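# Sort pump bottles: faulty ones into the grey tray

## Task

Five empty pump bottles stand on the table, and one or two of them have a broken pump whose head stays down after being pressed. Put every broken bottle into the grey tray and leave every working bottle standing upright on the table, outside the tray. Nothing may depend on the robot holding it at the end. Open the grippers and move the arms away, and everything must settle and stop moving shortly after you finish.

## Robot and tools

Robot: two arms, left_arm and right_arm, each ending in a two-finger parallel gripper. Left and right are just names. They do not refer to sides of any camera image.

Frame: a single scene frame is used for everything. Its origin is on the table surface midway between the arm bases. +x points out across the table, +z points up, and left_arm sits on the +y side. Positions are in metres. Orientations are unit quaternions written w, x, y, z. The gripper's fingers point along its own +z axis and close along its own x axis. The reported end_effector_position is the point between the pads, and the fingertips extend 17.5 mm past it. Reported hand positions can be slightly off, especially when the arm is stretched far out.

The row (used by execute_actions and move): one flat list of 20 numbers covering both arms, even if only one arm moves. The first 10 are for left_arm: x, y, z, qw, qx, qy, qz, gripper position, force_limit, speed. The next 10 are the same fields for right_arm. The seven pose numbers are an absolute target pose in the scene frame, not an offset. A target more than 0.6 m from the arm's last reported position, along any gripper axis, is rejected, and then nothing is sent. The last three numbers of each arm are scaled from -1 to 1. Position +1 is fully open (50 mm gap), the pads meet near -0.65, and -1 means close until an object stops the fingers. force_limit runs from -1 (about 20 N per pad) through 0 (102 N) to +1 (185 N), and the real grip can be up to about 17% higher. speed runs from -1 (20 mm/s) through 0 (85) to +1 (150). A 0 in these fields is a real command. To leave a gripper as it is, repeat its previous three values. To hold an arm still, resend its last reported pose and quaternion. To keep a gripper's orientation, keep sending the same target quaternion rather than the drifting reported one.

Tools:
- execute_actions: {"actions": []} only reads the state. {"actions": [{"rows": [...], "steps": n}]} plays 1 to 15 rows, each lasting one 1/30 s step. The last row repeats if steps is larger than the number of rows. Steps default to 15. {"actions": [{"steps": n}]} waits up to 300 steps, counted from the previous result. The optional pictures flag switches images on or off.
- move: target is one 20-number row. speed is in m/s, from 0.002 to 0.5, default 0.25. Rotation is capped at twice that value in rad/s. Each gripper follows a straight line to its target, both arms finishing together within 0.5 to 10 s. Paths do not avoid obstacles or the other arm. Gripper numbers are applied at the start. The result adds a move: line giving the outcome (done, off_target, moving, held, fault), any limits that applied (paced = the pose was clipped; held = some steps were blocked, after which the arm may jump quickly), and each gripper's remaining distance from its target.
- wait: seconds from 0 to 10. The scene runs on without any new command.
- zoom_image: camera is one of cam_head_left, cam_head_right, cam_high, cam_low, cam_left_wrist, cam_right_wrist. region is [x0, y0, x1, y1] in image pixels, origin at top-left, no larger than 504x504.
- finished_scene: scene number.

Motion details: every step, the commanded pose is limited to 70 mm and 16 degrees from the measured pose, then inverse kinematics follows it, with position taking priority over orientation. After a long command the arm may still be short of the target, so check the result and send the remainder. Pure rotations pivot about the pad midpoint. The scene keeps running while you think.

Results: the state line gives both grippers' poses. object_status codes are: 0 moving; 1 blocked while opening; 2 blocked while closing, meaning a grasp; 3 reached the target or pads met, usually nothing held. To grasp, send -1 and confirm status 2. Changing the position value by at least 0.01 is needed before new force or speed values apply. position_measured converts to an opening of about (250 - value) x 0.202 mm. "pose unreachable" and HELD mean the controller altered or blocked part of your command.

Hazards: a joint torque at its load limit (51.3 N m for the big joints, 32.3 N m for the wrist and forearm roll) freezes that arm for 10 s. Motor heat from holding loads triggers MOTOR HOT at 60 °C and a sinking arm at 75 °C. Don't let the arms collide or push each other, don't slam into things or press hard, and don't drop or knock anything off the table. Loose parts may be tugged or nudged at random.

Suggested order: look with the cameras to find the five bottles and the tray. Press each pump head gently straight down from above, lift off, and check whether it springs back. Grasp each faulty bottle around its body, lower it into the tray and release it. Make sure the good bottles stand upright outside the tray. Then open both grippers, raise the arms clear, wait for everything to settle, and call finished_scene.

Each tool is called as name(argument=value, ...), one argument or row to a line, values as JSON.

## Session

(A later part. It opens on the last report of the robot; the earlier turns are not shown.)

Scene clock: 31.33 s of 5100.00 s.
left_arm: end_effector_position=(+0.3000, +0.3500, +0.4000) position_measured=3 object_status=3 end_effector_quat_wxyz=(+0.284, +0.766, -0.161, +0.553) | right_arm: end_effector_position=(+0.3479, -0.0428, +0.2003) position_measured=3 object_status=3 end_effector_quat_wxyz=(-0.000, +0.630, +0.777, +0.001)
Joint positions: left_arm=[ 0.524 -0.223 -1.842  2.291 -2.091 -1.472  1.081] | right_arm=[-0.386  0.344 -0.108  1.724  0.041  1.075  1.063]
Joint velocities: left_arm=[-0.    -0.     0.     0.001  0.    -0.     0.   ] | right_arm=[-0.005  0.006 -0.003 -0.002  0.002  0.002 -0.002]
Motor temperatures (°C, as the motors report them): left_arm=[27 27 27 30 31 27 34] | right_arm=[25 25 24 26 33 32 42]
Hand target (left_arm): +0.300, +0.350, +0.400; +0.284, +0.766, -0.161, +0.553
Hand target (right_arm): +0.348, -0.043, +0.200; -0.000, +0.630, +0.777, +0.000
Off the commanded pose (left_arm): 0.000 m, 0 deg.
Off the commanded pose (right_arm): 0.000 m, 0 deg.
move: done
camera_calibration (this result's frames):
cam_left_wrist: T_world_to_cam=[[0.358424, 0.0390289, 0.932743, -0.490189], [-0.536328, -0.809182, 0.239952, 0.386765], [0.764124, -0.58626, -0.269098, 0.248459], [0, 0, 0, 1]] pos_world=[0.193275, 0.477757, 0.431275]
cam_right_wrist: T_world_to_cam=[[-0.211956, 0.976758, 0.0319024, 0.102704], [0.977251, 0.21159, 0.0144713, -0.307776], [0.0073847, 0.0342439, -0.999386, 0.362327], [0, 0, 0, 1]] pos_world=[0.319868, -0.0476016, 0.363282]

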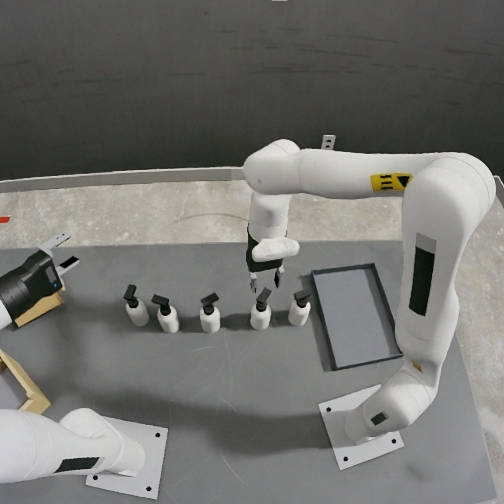

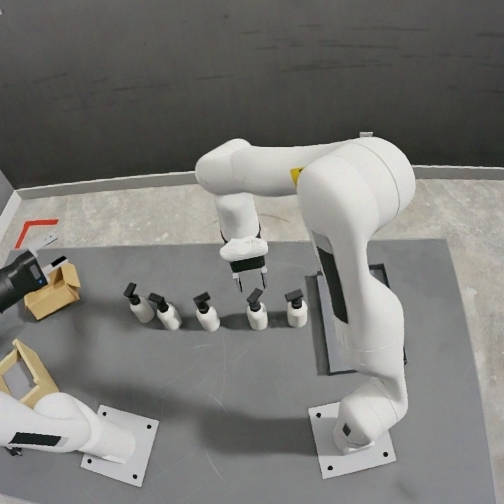

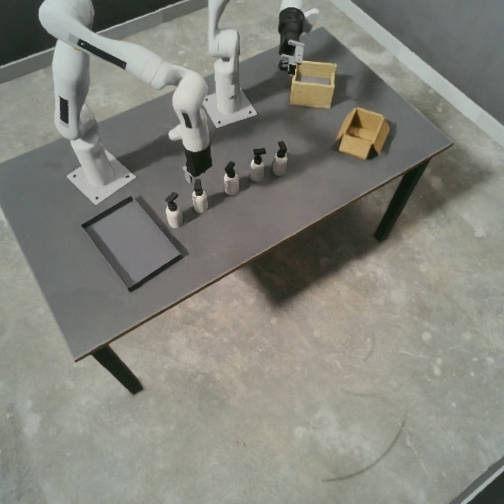

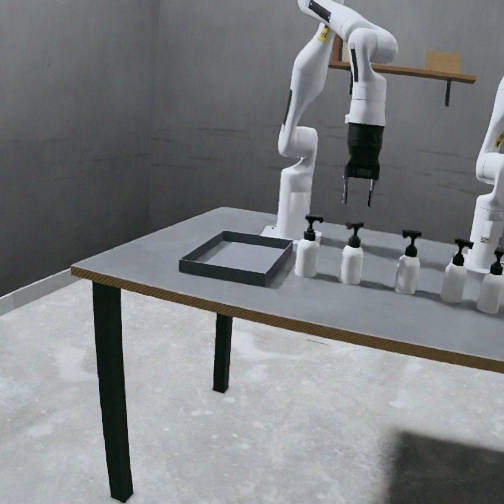

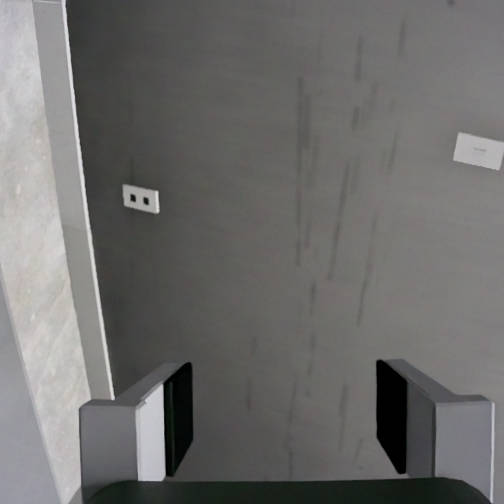

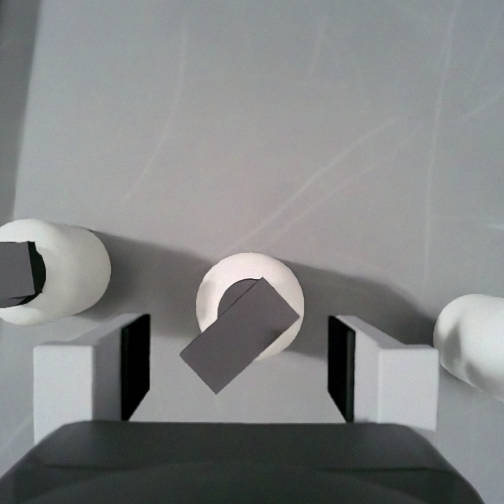

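move(
  target=[0.30,0.35,0.40,0.284,0.766,-0.161,0.553,1,0,0, 0.345,-0.044,0.185,0,0.63,0.777,0,-1,0,1],
)

move(
  target=[0.30,0.35,0.40,0.284,0.766,-0.161,0.553,1,0,0, 0.345,-0.044,0.141,0,0.63,0.777,0,-1,0,1],
  speed=0.04,
)

move(
  target=[0.30,0.35,0.40,0.284,0.766,-0.161,0.553,1,0,0, 0.345,-0.044,0.2,0,0.63,0.777,0,1,0,1],
)

move(
  target=[0.30,0.35,0.40,0.284,0.766,-0.161,0.553,1,0,0, 0.342,0.087,0.2,0,0.63,0.777,0,1,0,1],
)

zoom_image(
  camera="cam_low",
  region=[280, 190, 504, 330],
)

Scene clock: 45.47 s of 5100.00 s.
left_arm: end_effector_position=(+0.3000, +0.3500, +0.4000) position_measured=3 object_status=3 end_effector_quat_wxyz=(+0.284, +0.766, -0.161, +0.553) | right_arm: end_effector_position=(+0.3451, -0.0440, +0.1851) position_measured=253 object_status=3 end_effector_quat_wxyz=(-0.000, +0.630, +0.777, +0.000)
Joint positions: left_arm=[ 0.524 -0.223 -1.842  2.291 -2.091 -1.472  1.081] | right_arm=[-0.388  0.357 -0.109  1.76   0.044  1.027  1.057]
Joint velocities: left_arm=[ 0.     0.     0.001 -0.001  0.001 -0.     0.   ] | right_arm=[-0.     0.001 -0.     0.003  0.    -0.003 -0.001]
Motor temperatures (°C, as the motors report them): left_arm=[27 27 27 30 31 27 34] | right_arm=[25 25 24 26 33 32 42]
Hand target (left_arm): +0.300, +0.350, +0.400; +0.284, +0.766, -0.161, +0.553
Hand target (right_arm): +0.345, -0.044, +0.185; -0.000, +0.630, +0.777, +0.000
Off the commanded pose (left_arm): 0.000 m, 0 deg.
Off the commanded pose (right_arm): 0.000 m, 0 deg.
After step 90, 10.43 s passed at rest.
move: done
camera_calibration (this result's frames):
cam_left_wrist: T_world_to_cam=[[0.358423, 0.0390292, 0.932743, -0.490189], [-0.536328, -0.809182, 0.239953, 0.386765], [0.764124, -0.58626, -0.269097, 0.248459], [0, 0, 0, 1]] pos_world=[0.193275, 0.477756, 0.431275]
cam_right_wrist: T_world_to_cam=[[-0.212674, 0.976641, 0.0306998, 0.104158], [0.977098, 0.212338, 0.013857, -0.304388], [0.0070146, 0.0329437, -0.999433, 0.347258], [0, 0, 0, 1]] pos_world=[0.317133, -0.0485321, 0.348081]

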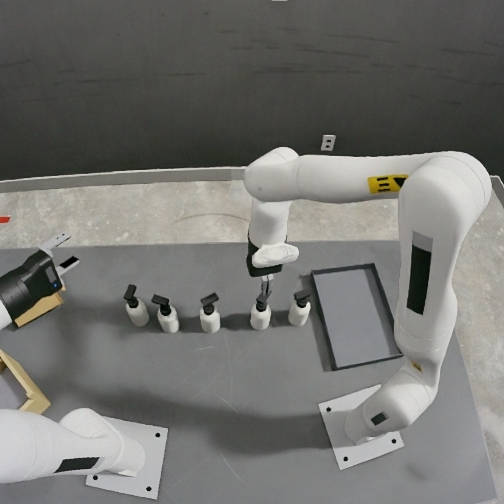

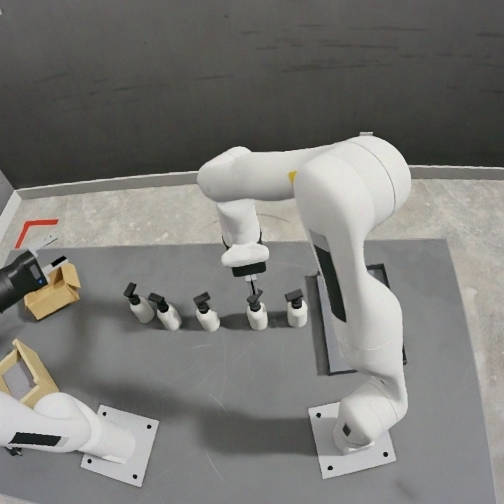

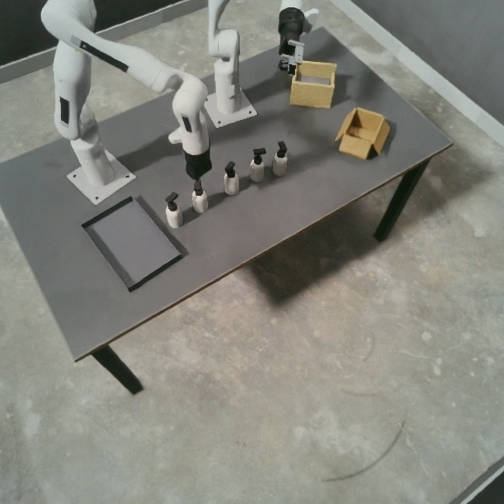

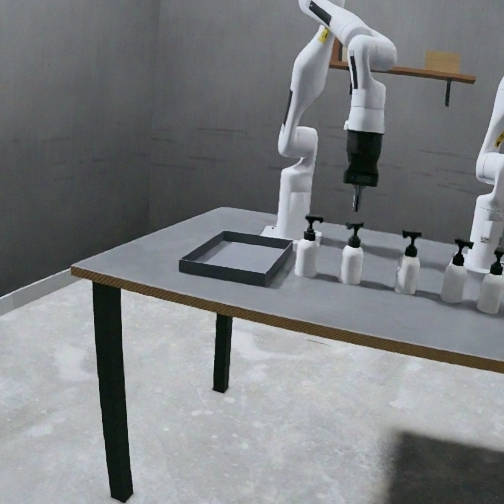

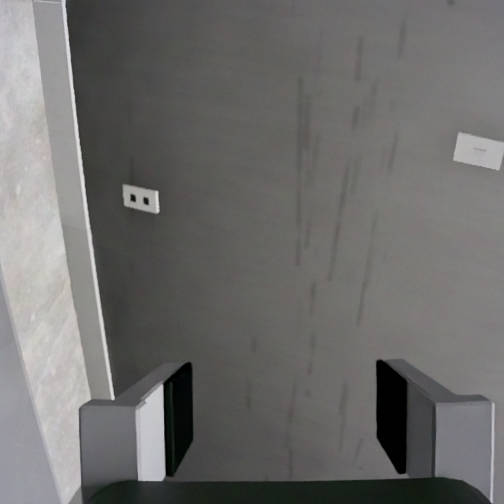

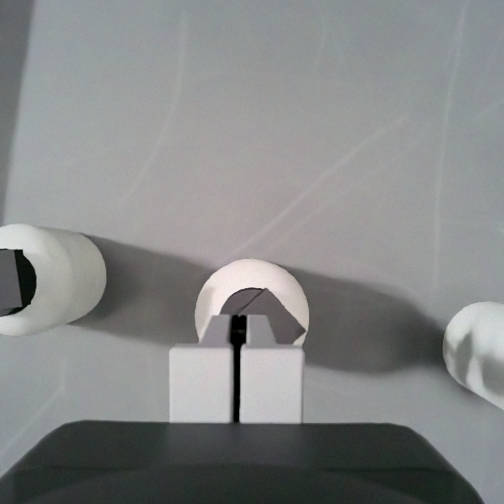

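Scene clock: 46.80 s of 5100.00 s.
left_arm: end_effector_position=(+0.3000, +0.3500, +0.4000) position_measured=3 object_status=3 end_effector_quat_wxyz=(+0.284, +0.766, -0.161, +0.553) | right_arm: end_effector_position=(+0.3464, -0.0429, +0.1440) position_measured=253 object_status=3 end_effector_quat_wxyz=(+0.001, +0.630, +0.777, +0.003)
Joint positions: left_arm=[ 0.524 -0.223 -1.842  2.291 -2.091 -1.472  1.081] | right_arm=[-0.391  0.413 -0.107  1.828  0.055  0.897  1.047]
Joint velocities: left_arm=[-0.     0.    -0.001 -0.     0.    -0.001 -0.001] | right_arm=[-0.001 -0.001 -0.001  0.003 -0.    -0.006 -0.   ]
Motor temperatures (°C, as the motors report them): left_arm=[27 27 27 30 31 27 34] | right_arm=[25 25 24 26 33 32 42]
Hand target (left_arm): +0.300, +0.350, +0.400; +0.284, +0.766, -0.161, +0.553
Hand target (right_arm): +0.345, -0.044, +0.141; -0.000, +0.630, +0.777, +0.000
Off the commanded pose (left_arm): 0.000 m, 0 deg.
Off the commanded pose (right_arm): 0.003 m, 0 deg.
move: done
camera_calibration (this result's frames):
cam_left_wrist: T_world_to_cam=[[0.358424, 0.039029, 0.932743, -0.490189], [-0.536328, -0.809182, 0.239952, 0.386765], [0.764124, -0.58626, -0.269098, 0.248459], [0, 0, 0, 1]] pos_world=[0.193275, 0.477756, 0.431275]
cam_right_wrist: T_world_to_cam=[[-0.212809, 0.976523, 0.0333896, 0.104287], [0.97702, 0.212247, 0.0195935, -0.306109], [0.0120467, 0.0367919, -0.99925, 0.30454], [0, 0, 0, 1]] pos_world=[0.317599, -0.048073, 0.306828]

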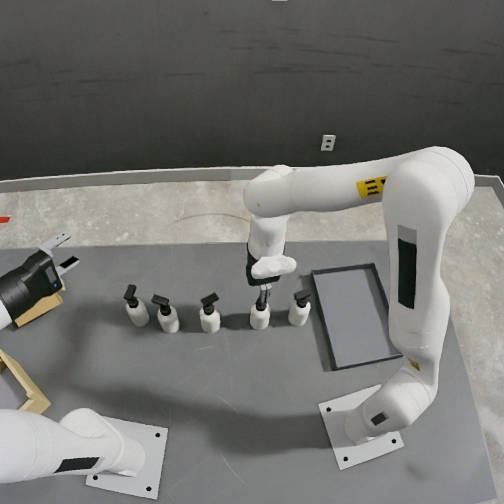

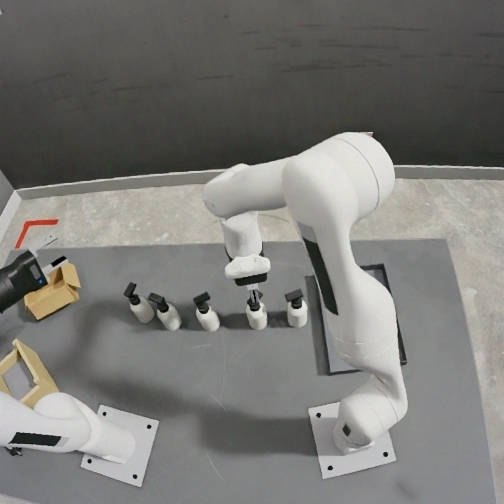

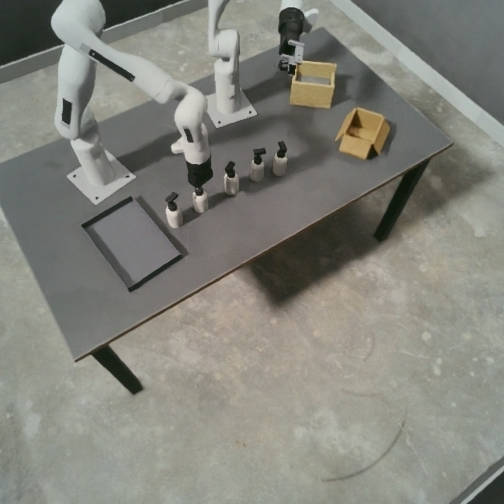

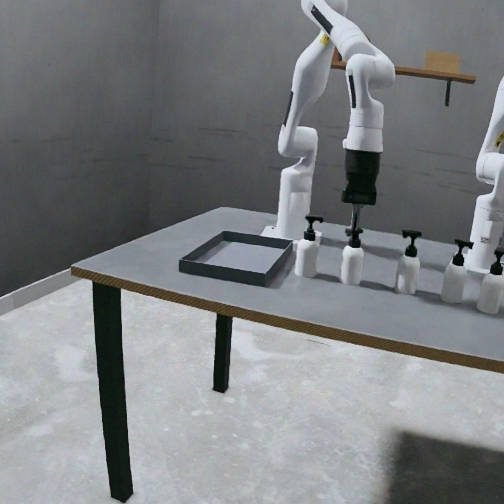

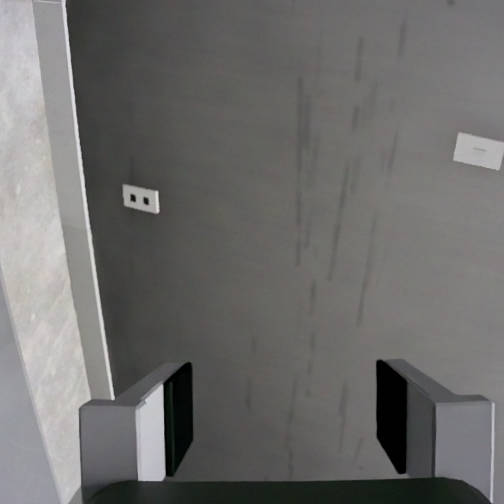

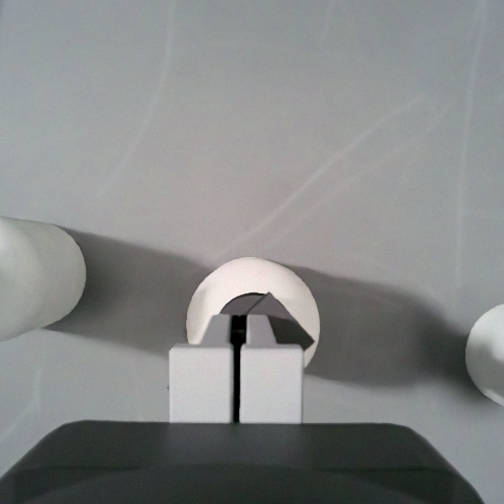

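Scene clock: 47.63 s of 5100.00 s.
left_arm: end_effector_position=(+0.3000, +0.3500, +0.4000) position_measured=3 object_status=3 end_effector_quat_wxyz=(+0.284, +0.766, -0.161, +0.553) | right_arm: end_effector_position=(+0.3448, -0.0442, +0.2000) position_measured=3 object_status=3 end_effector_quat_wxyz=(+0.000, +0.630, +0.777, -0.000)
Joint positions: left_arm=[ 0.524 -0.223 -1.842  2.291 -2.091 -1.472  1.081] | right_arm=[-0.388  0.338 -0.109  1.734  0.041  1.072  1.06 ]
Joint velocities: left_arm=[-0.001 -0.     0.001 -0.    -0.001 -0.    -0.001] | right_arm=[ 0.    -0.002 -0.    -0.002 -0.     0.002  0.   ]
Motor temperatures (°C, as the motors report them): left_arm=[27 27 27 30 31 27 34] | right_arm=[25 25 24 26 33 32 42]
Hand target (left_arm): +0.300, +0.350, +0.400; +0.284, +0.766, -0.161, +0.553
Hand target (right_arm): +0.345, -0.044, +0.200; +0.000, +0.630, +0.777, -0.000
Off the commanded pose (left_arm): 0.000 m, 0 deg.
Off the commanded pose (right_arm): 0.000 m, 0 deg.
move: done
camera_calibration (this result's frames):
cam_left_wrist: T_world_to_cam=[[0.358423, 0.039029, 0.932743, -0.490189], [-0.536327, -0.809182, 0.239952, 0.386765], [0.764124, -0.58626, -0.269098, 0.248459], [0, 0, 0, 1]] pos_world=[0.193275, 0.477757, 0.431275]
cam_right_wrist: T_world_to_cam=[[-0.21234, 0.97672, 0.0304842, 0.103791], [0.977171, 0.21201, 0.0136976, -0.304304], [0.00691574, 0.0326968, -0.999441, 0.362176], [0, 0, 0, 1]] pos_world=[0.316891, -0.0487014, 0.362978]

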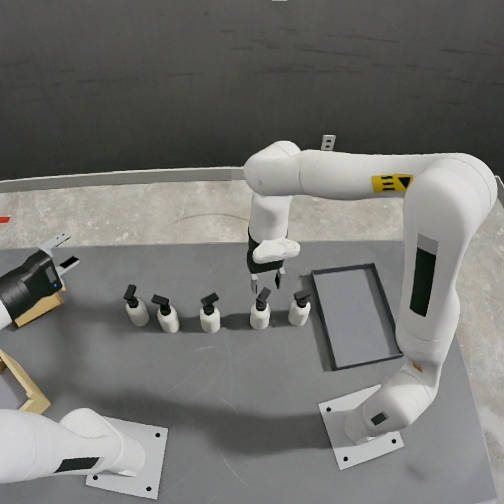

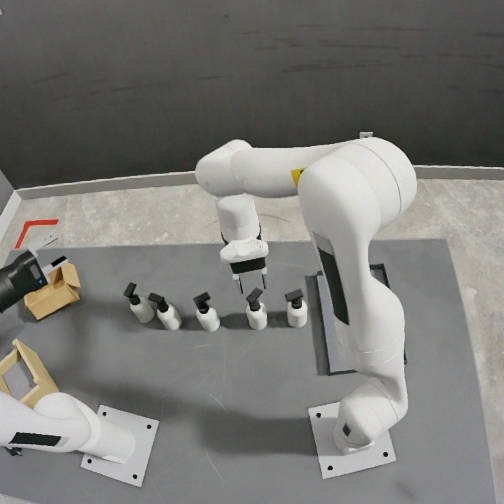

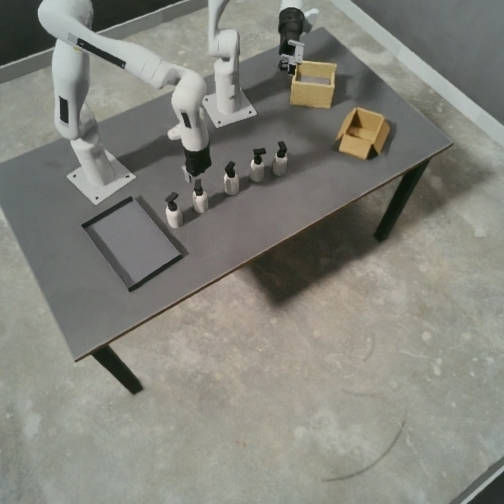

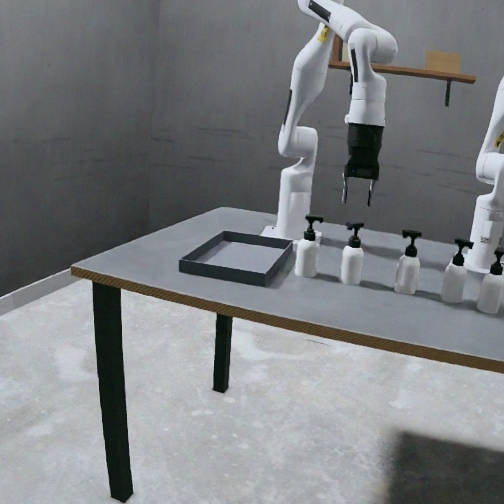

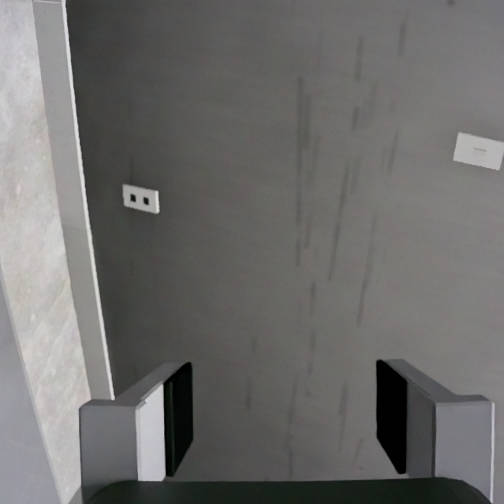

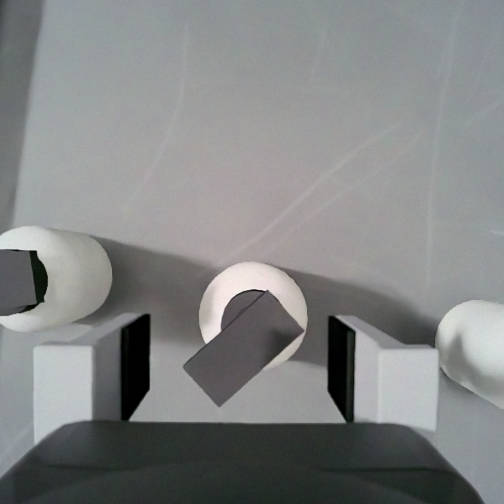

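Scene clock: 48.67 s of 5100.00 s.
left_arm: end_effector_position=(+0.3000, +0.3500, +0.4000) position_measured=3 object_status=3 end_effector_quat_wxyz=(+0.284, +0.766, -0.161, +0.553) | right_arm: end_effector_position=(+0.3418, +0.0871, +0.2006) position_measured=3 object_status=3 end_effector_quat_wxyz=(-0.000, +0.630, +0.777, +0.001)
Joint positions: left_arm=[ 0.524 -0.223 -1.842  2.291 -2.091 -1.472  1.081] | right_arm=[-0.593  0.521 -0.136  1.437  0.072  1.187  0.832]
Joint velocities: left_arm=[ 0.002  0.    -0.001  0.001  0.001  0.    -0.   ] | right_arm=[-0.005  0.008 -0.002 -0.004  0.002  0.004 -0.001]
Motor temperatures (°C, as the motors report them): left_arm=[27 27 27 30 31 27 34] | right_arm=[25 25 24 26 33 32 42]
Hand target (left_arm): +0.300, +0.350, +0.400; +0.284, +0.766, -0.161, +0.553
Hand target (right_arm): +0.342, +0.087, +0.200; -0.000, +0.630, +0.777, +0.000
Off the commanded pose (left_arm): 0.000 m, 0 deg.
Off the commanded pose (right_arm): 0.001 m, 0 deg.
move: done
camera_calibration (this result's frames):
cam_left_wrist: T_world_to_cam=[[0.358424, 0.0390289, 0.932743, -0.490189], [-0.536327, -0.809182, 0.239953, 0.386765], [0.764124, -0.58626, -0.269098, 0.248459], [0, 0, 0, 1]] pos_world=[0.193275, 0.477757, 0.431275]
cam_right_wrist: T_world_to_cam=[[-0.211938, 0.97676, 0.0319824, -0.0254993], [0.977255, 0.211568, 0.0145699, -0.329336], [0.00746481, 0.0343428, -0.999382, 0.358164], [0, 0, 0, 1]] pos_world=[0.313767, 0.0822833, 0.363557]

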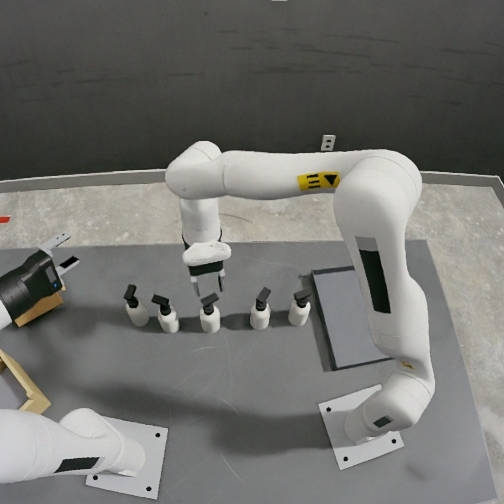

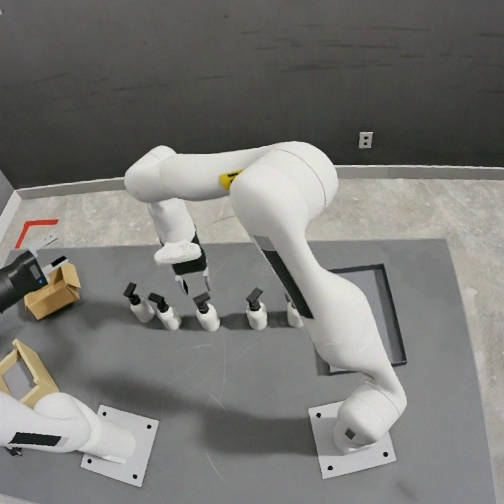

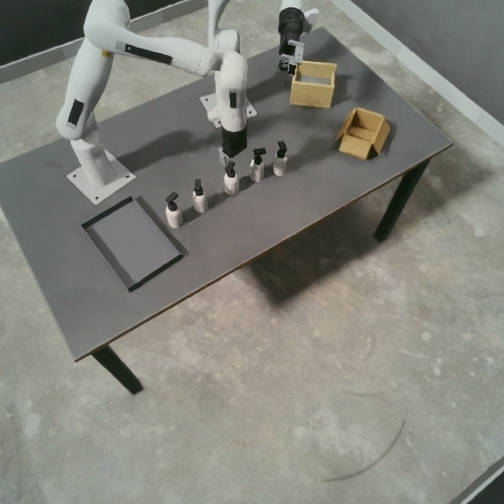

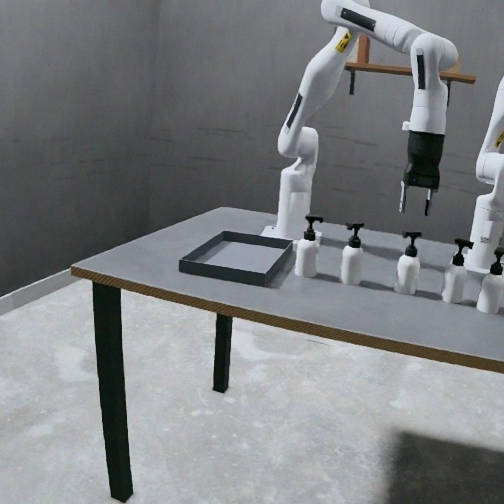

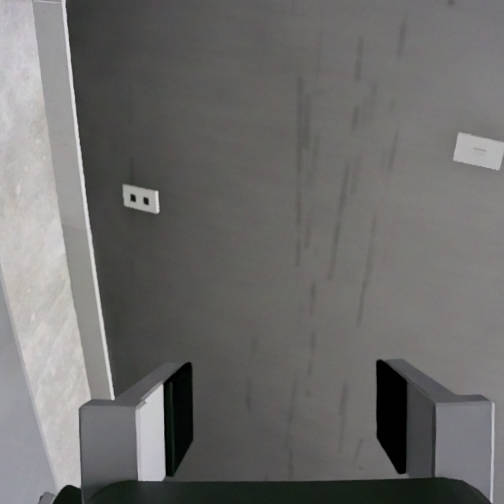

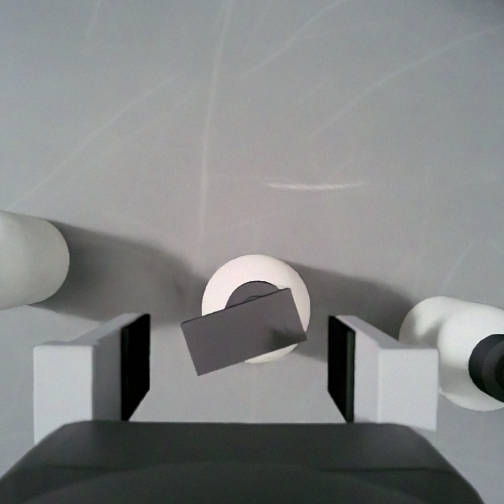

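Region (280, 190, 504, 330) of cam_low's 504x504 image, scaled by 2.250, with more detail than that image has; it fills the top 315 rows of this view, and the rest is white.

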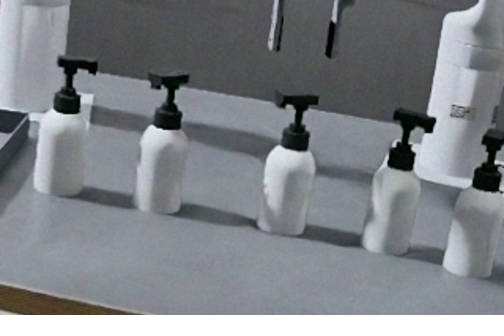

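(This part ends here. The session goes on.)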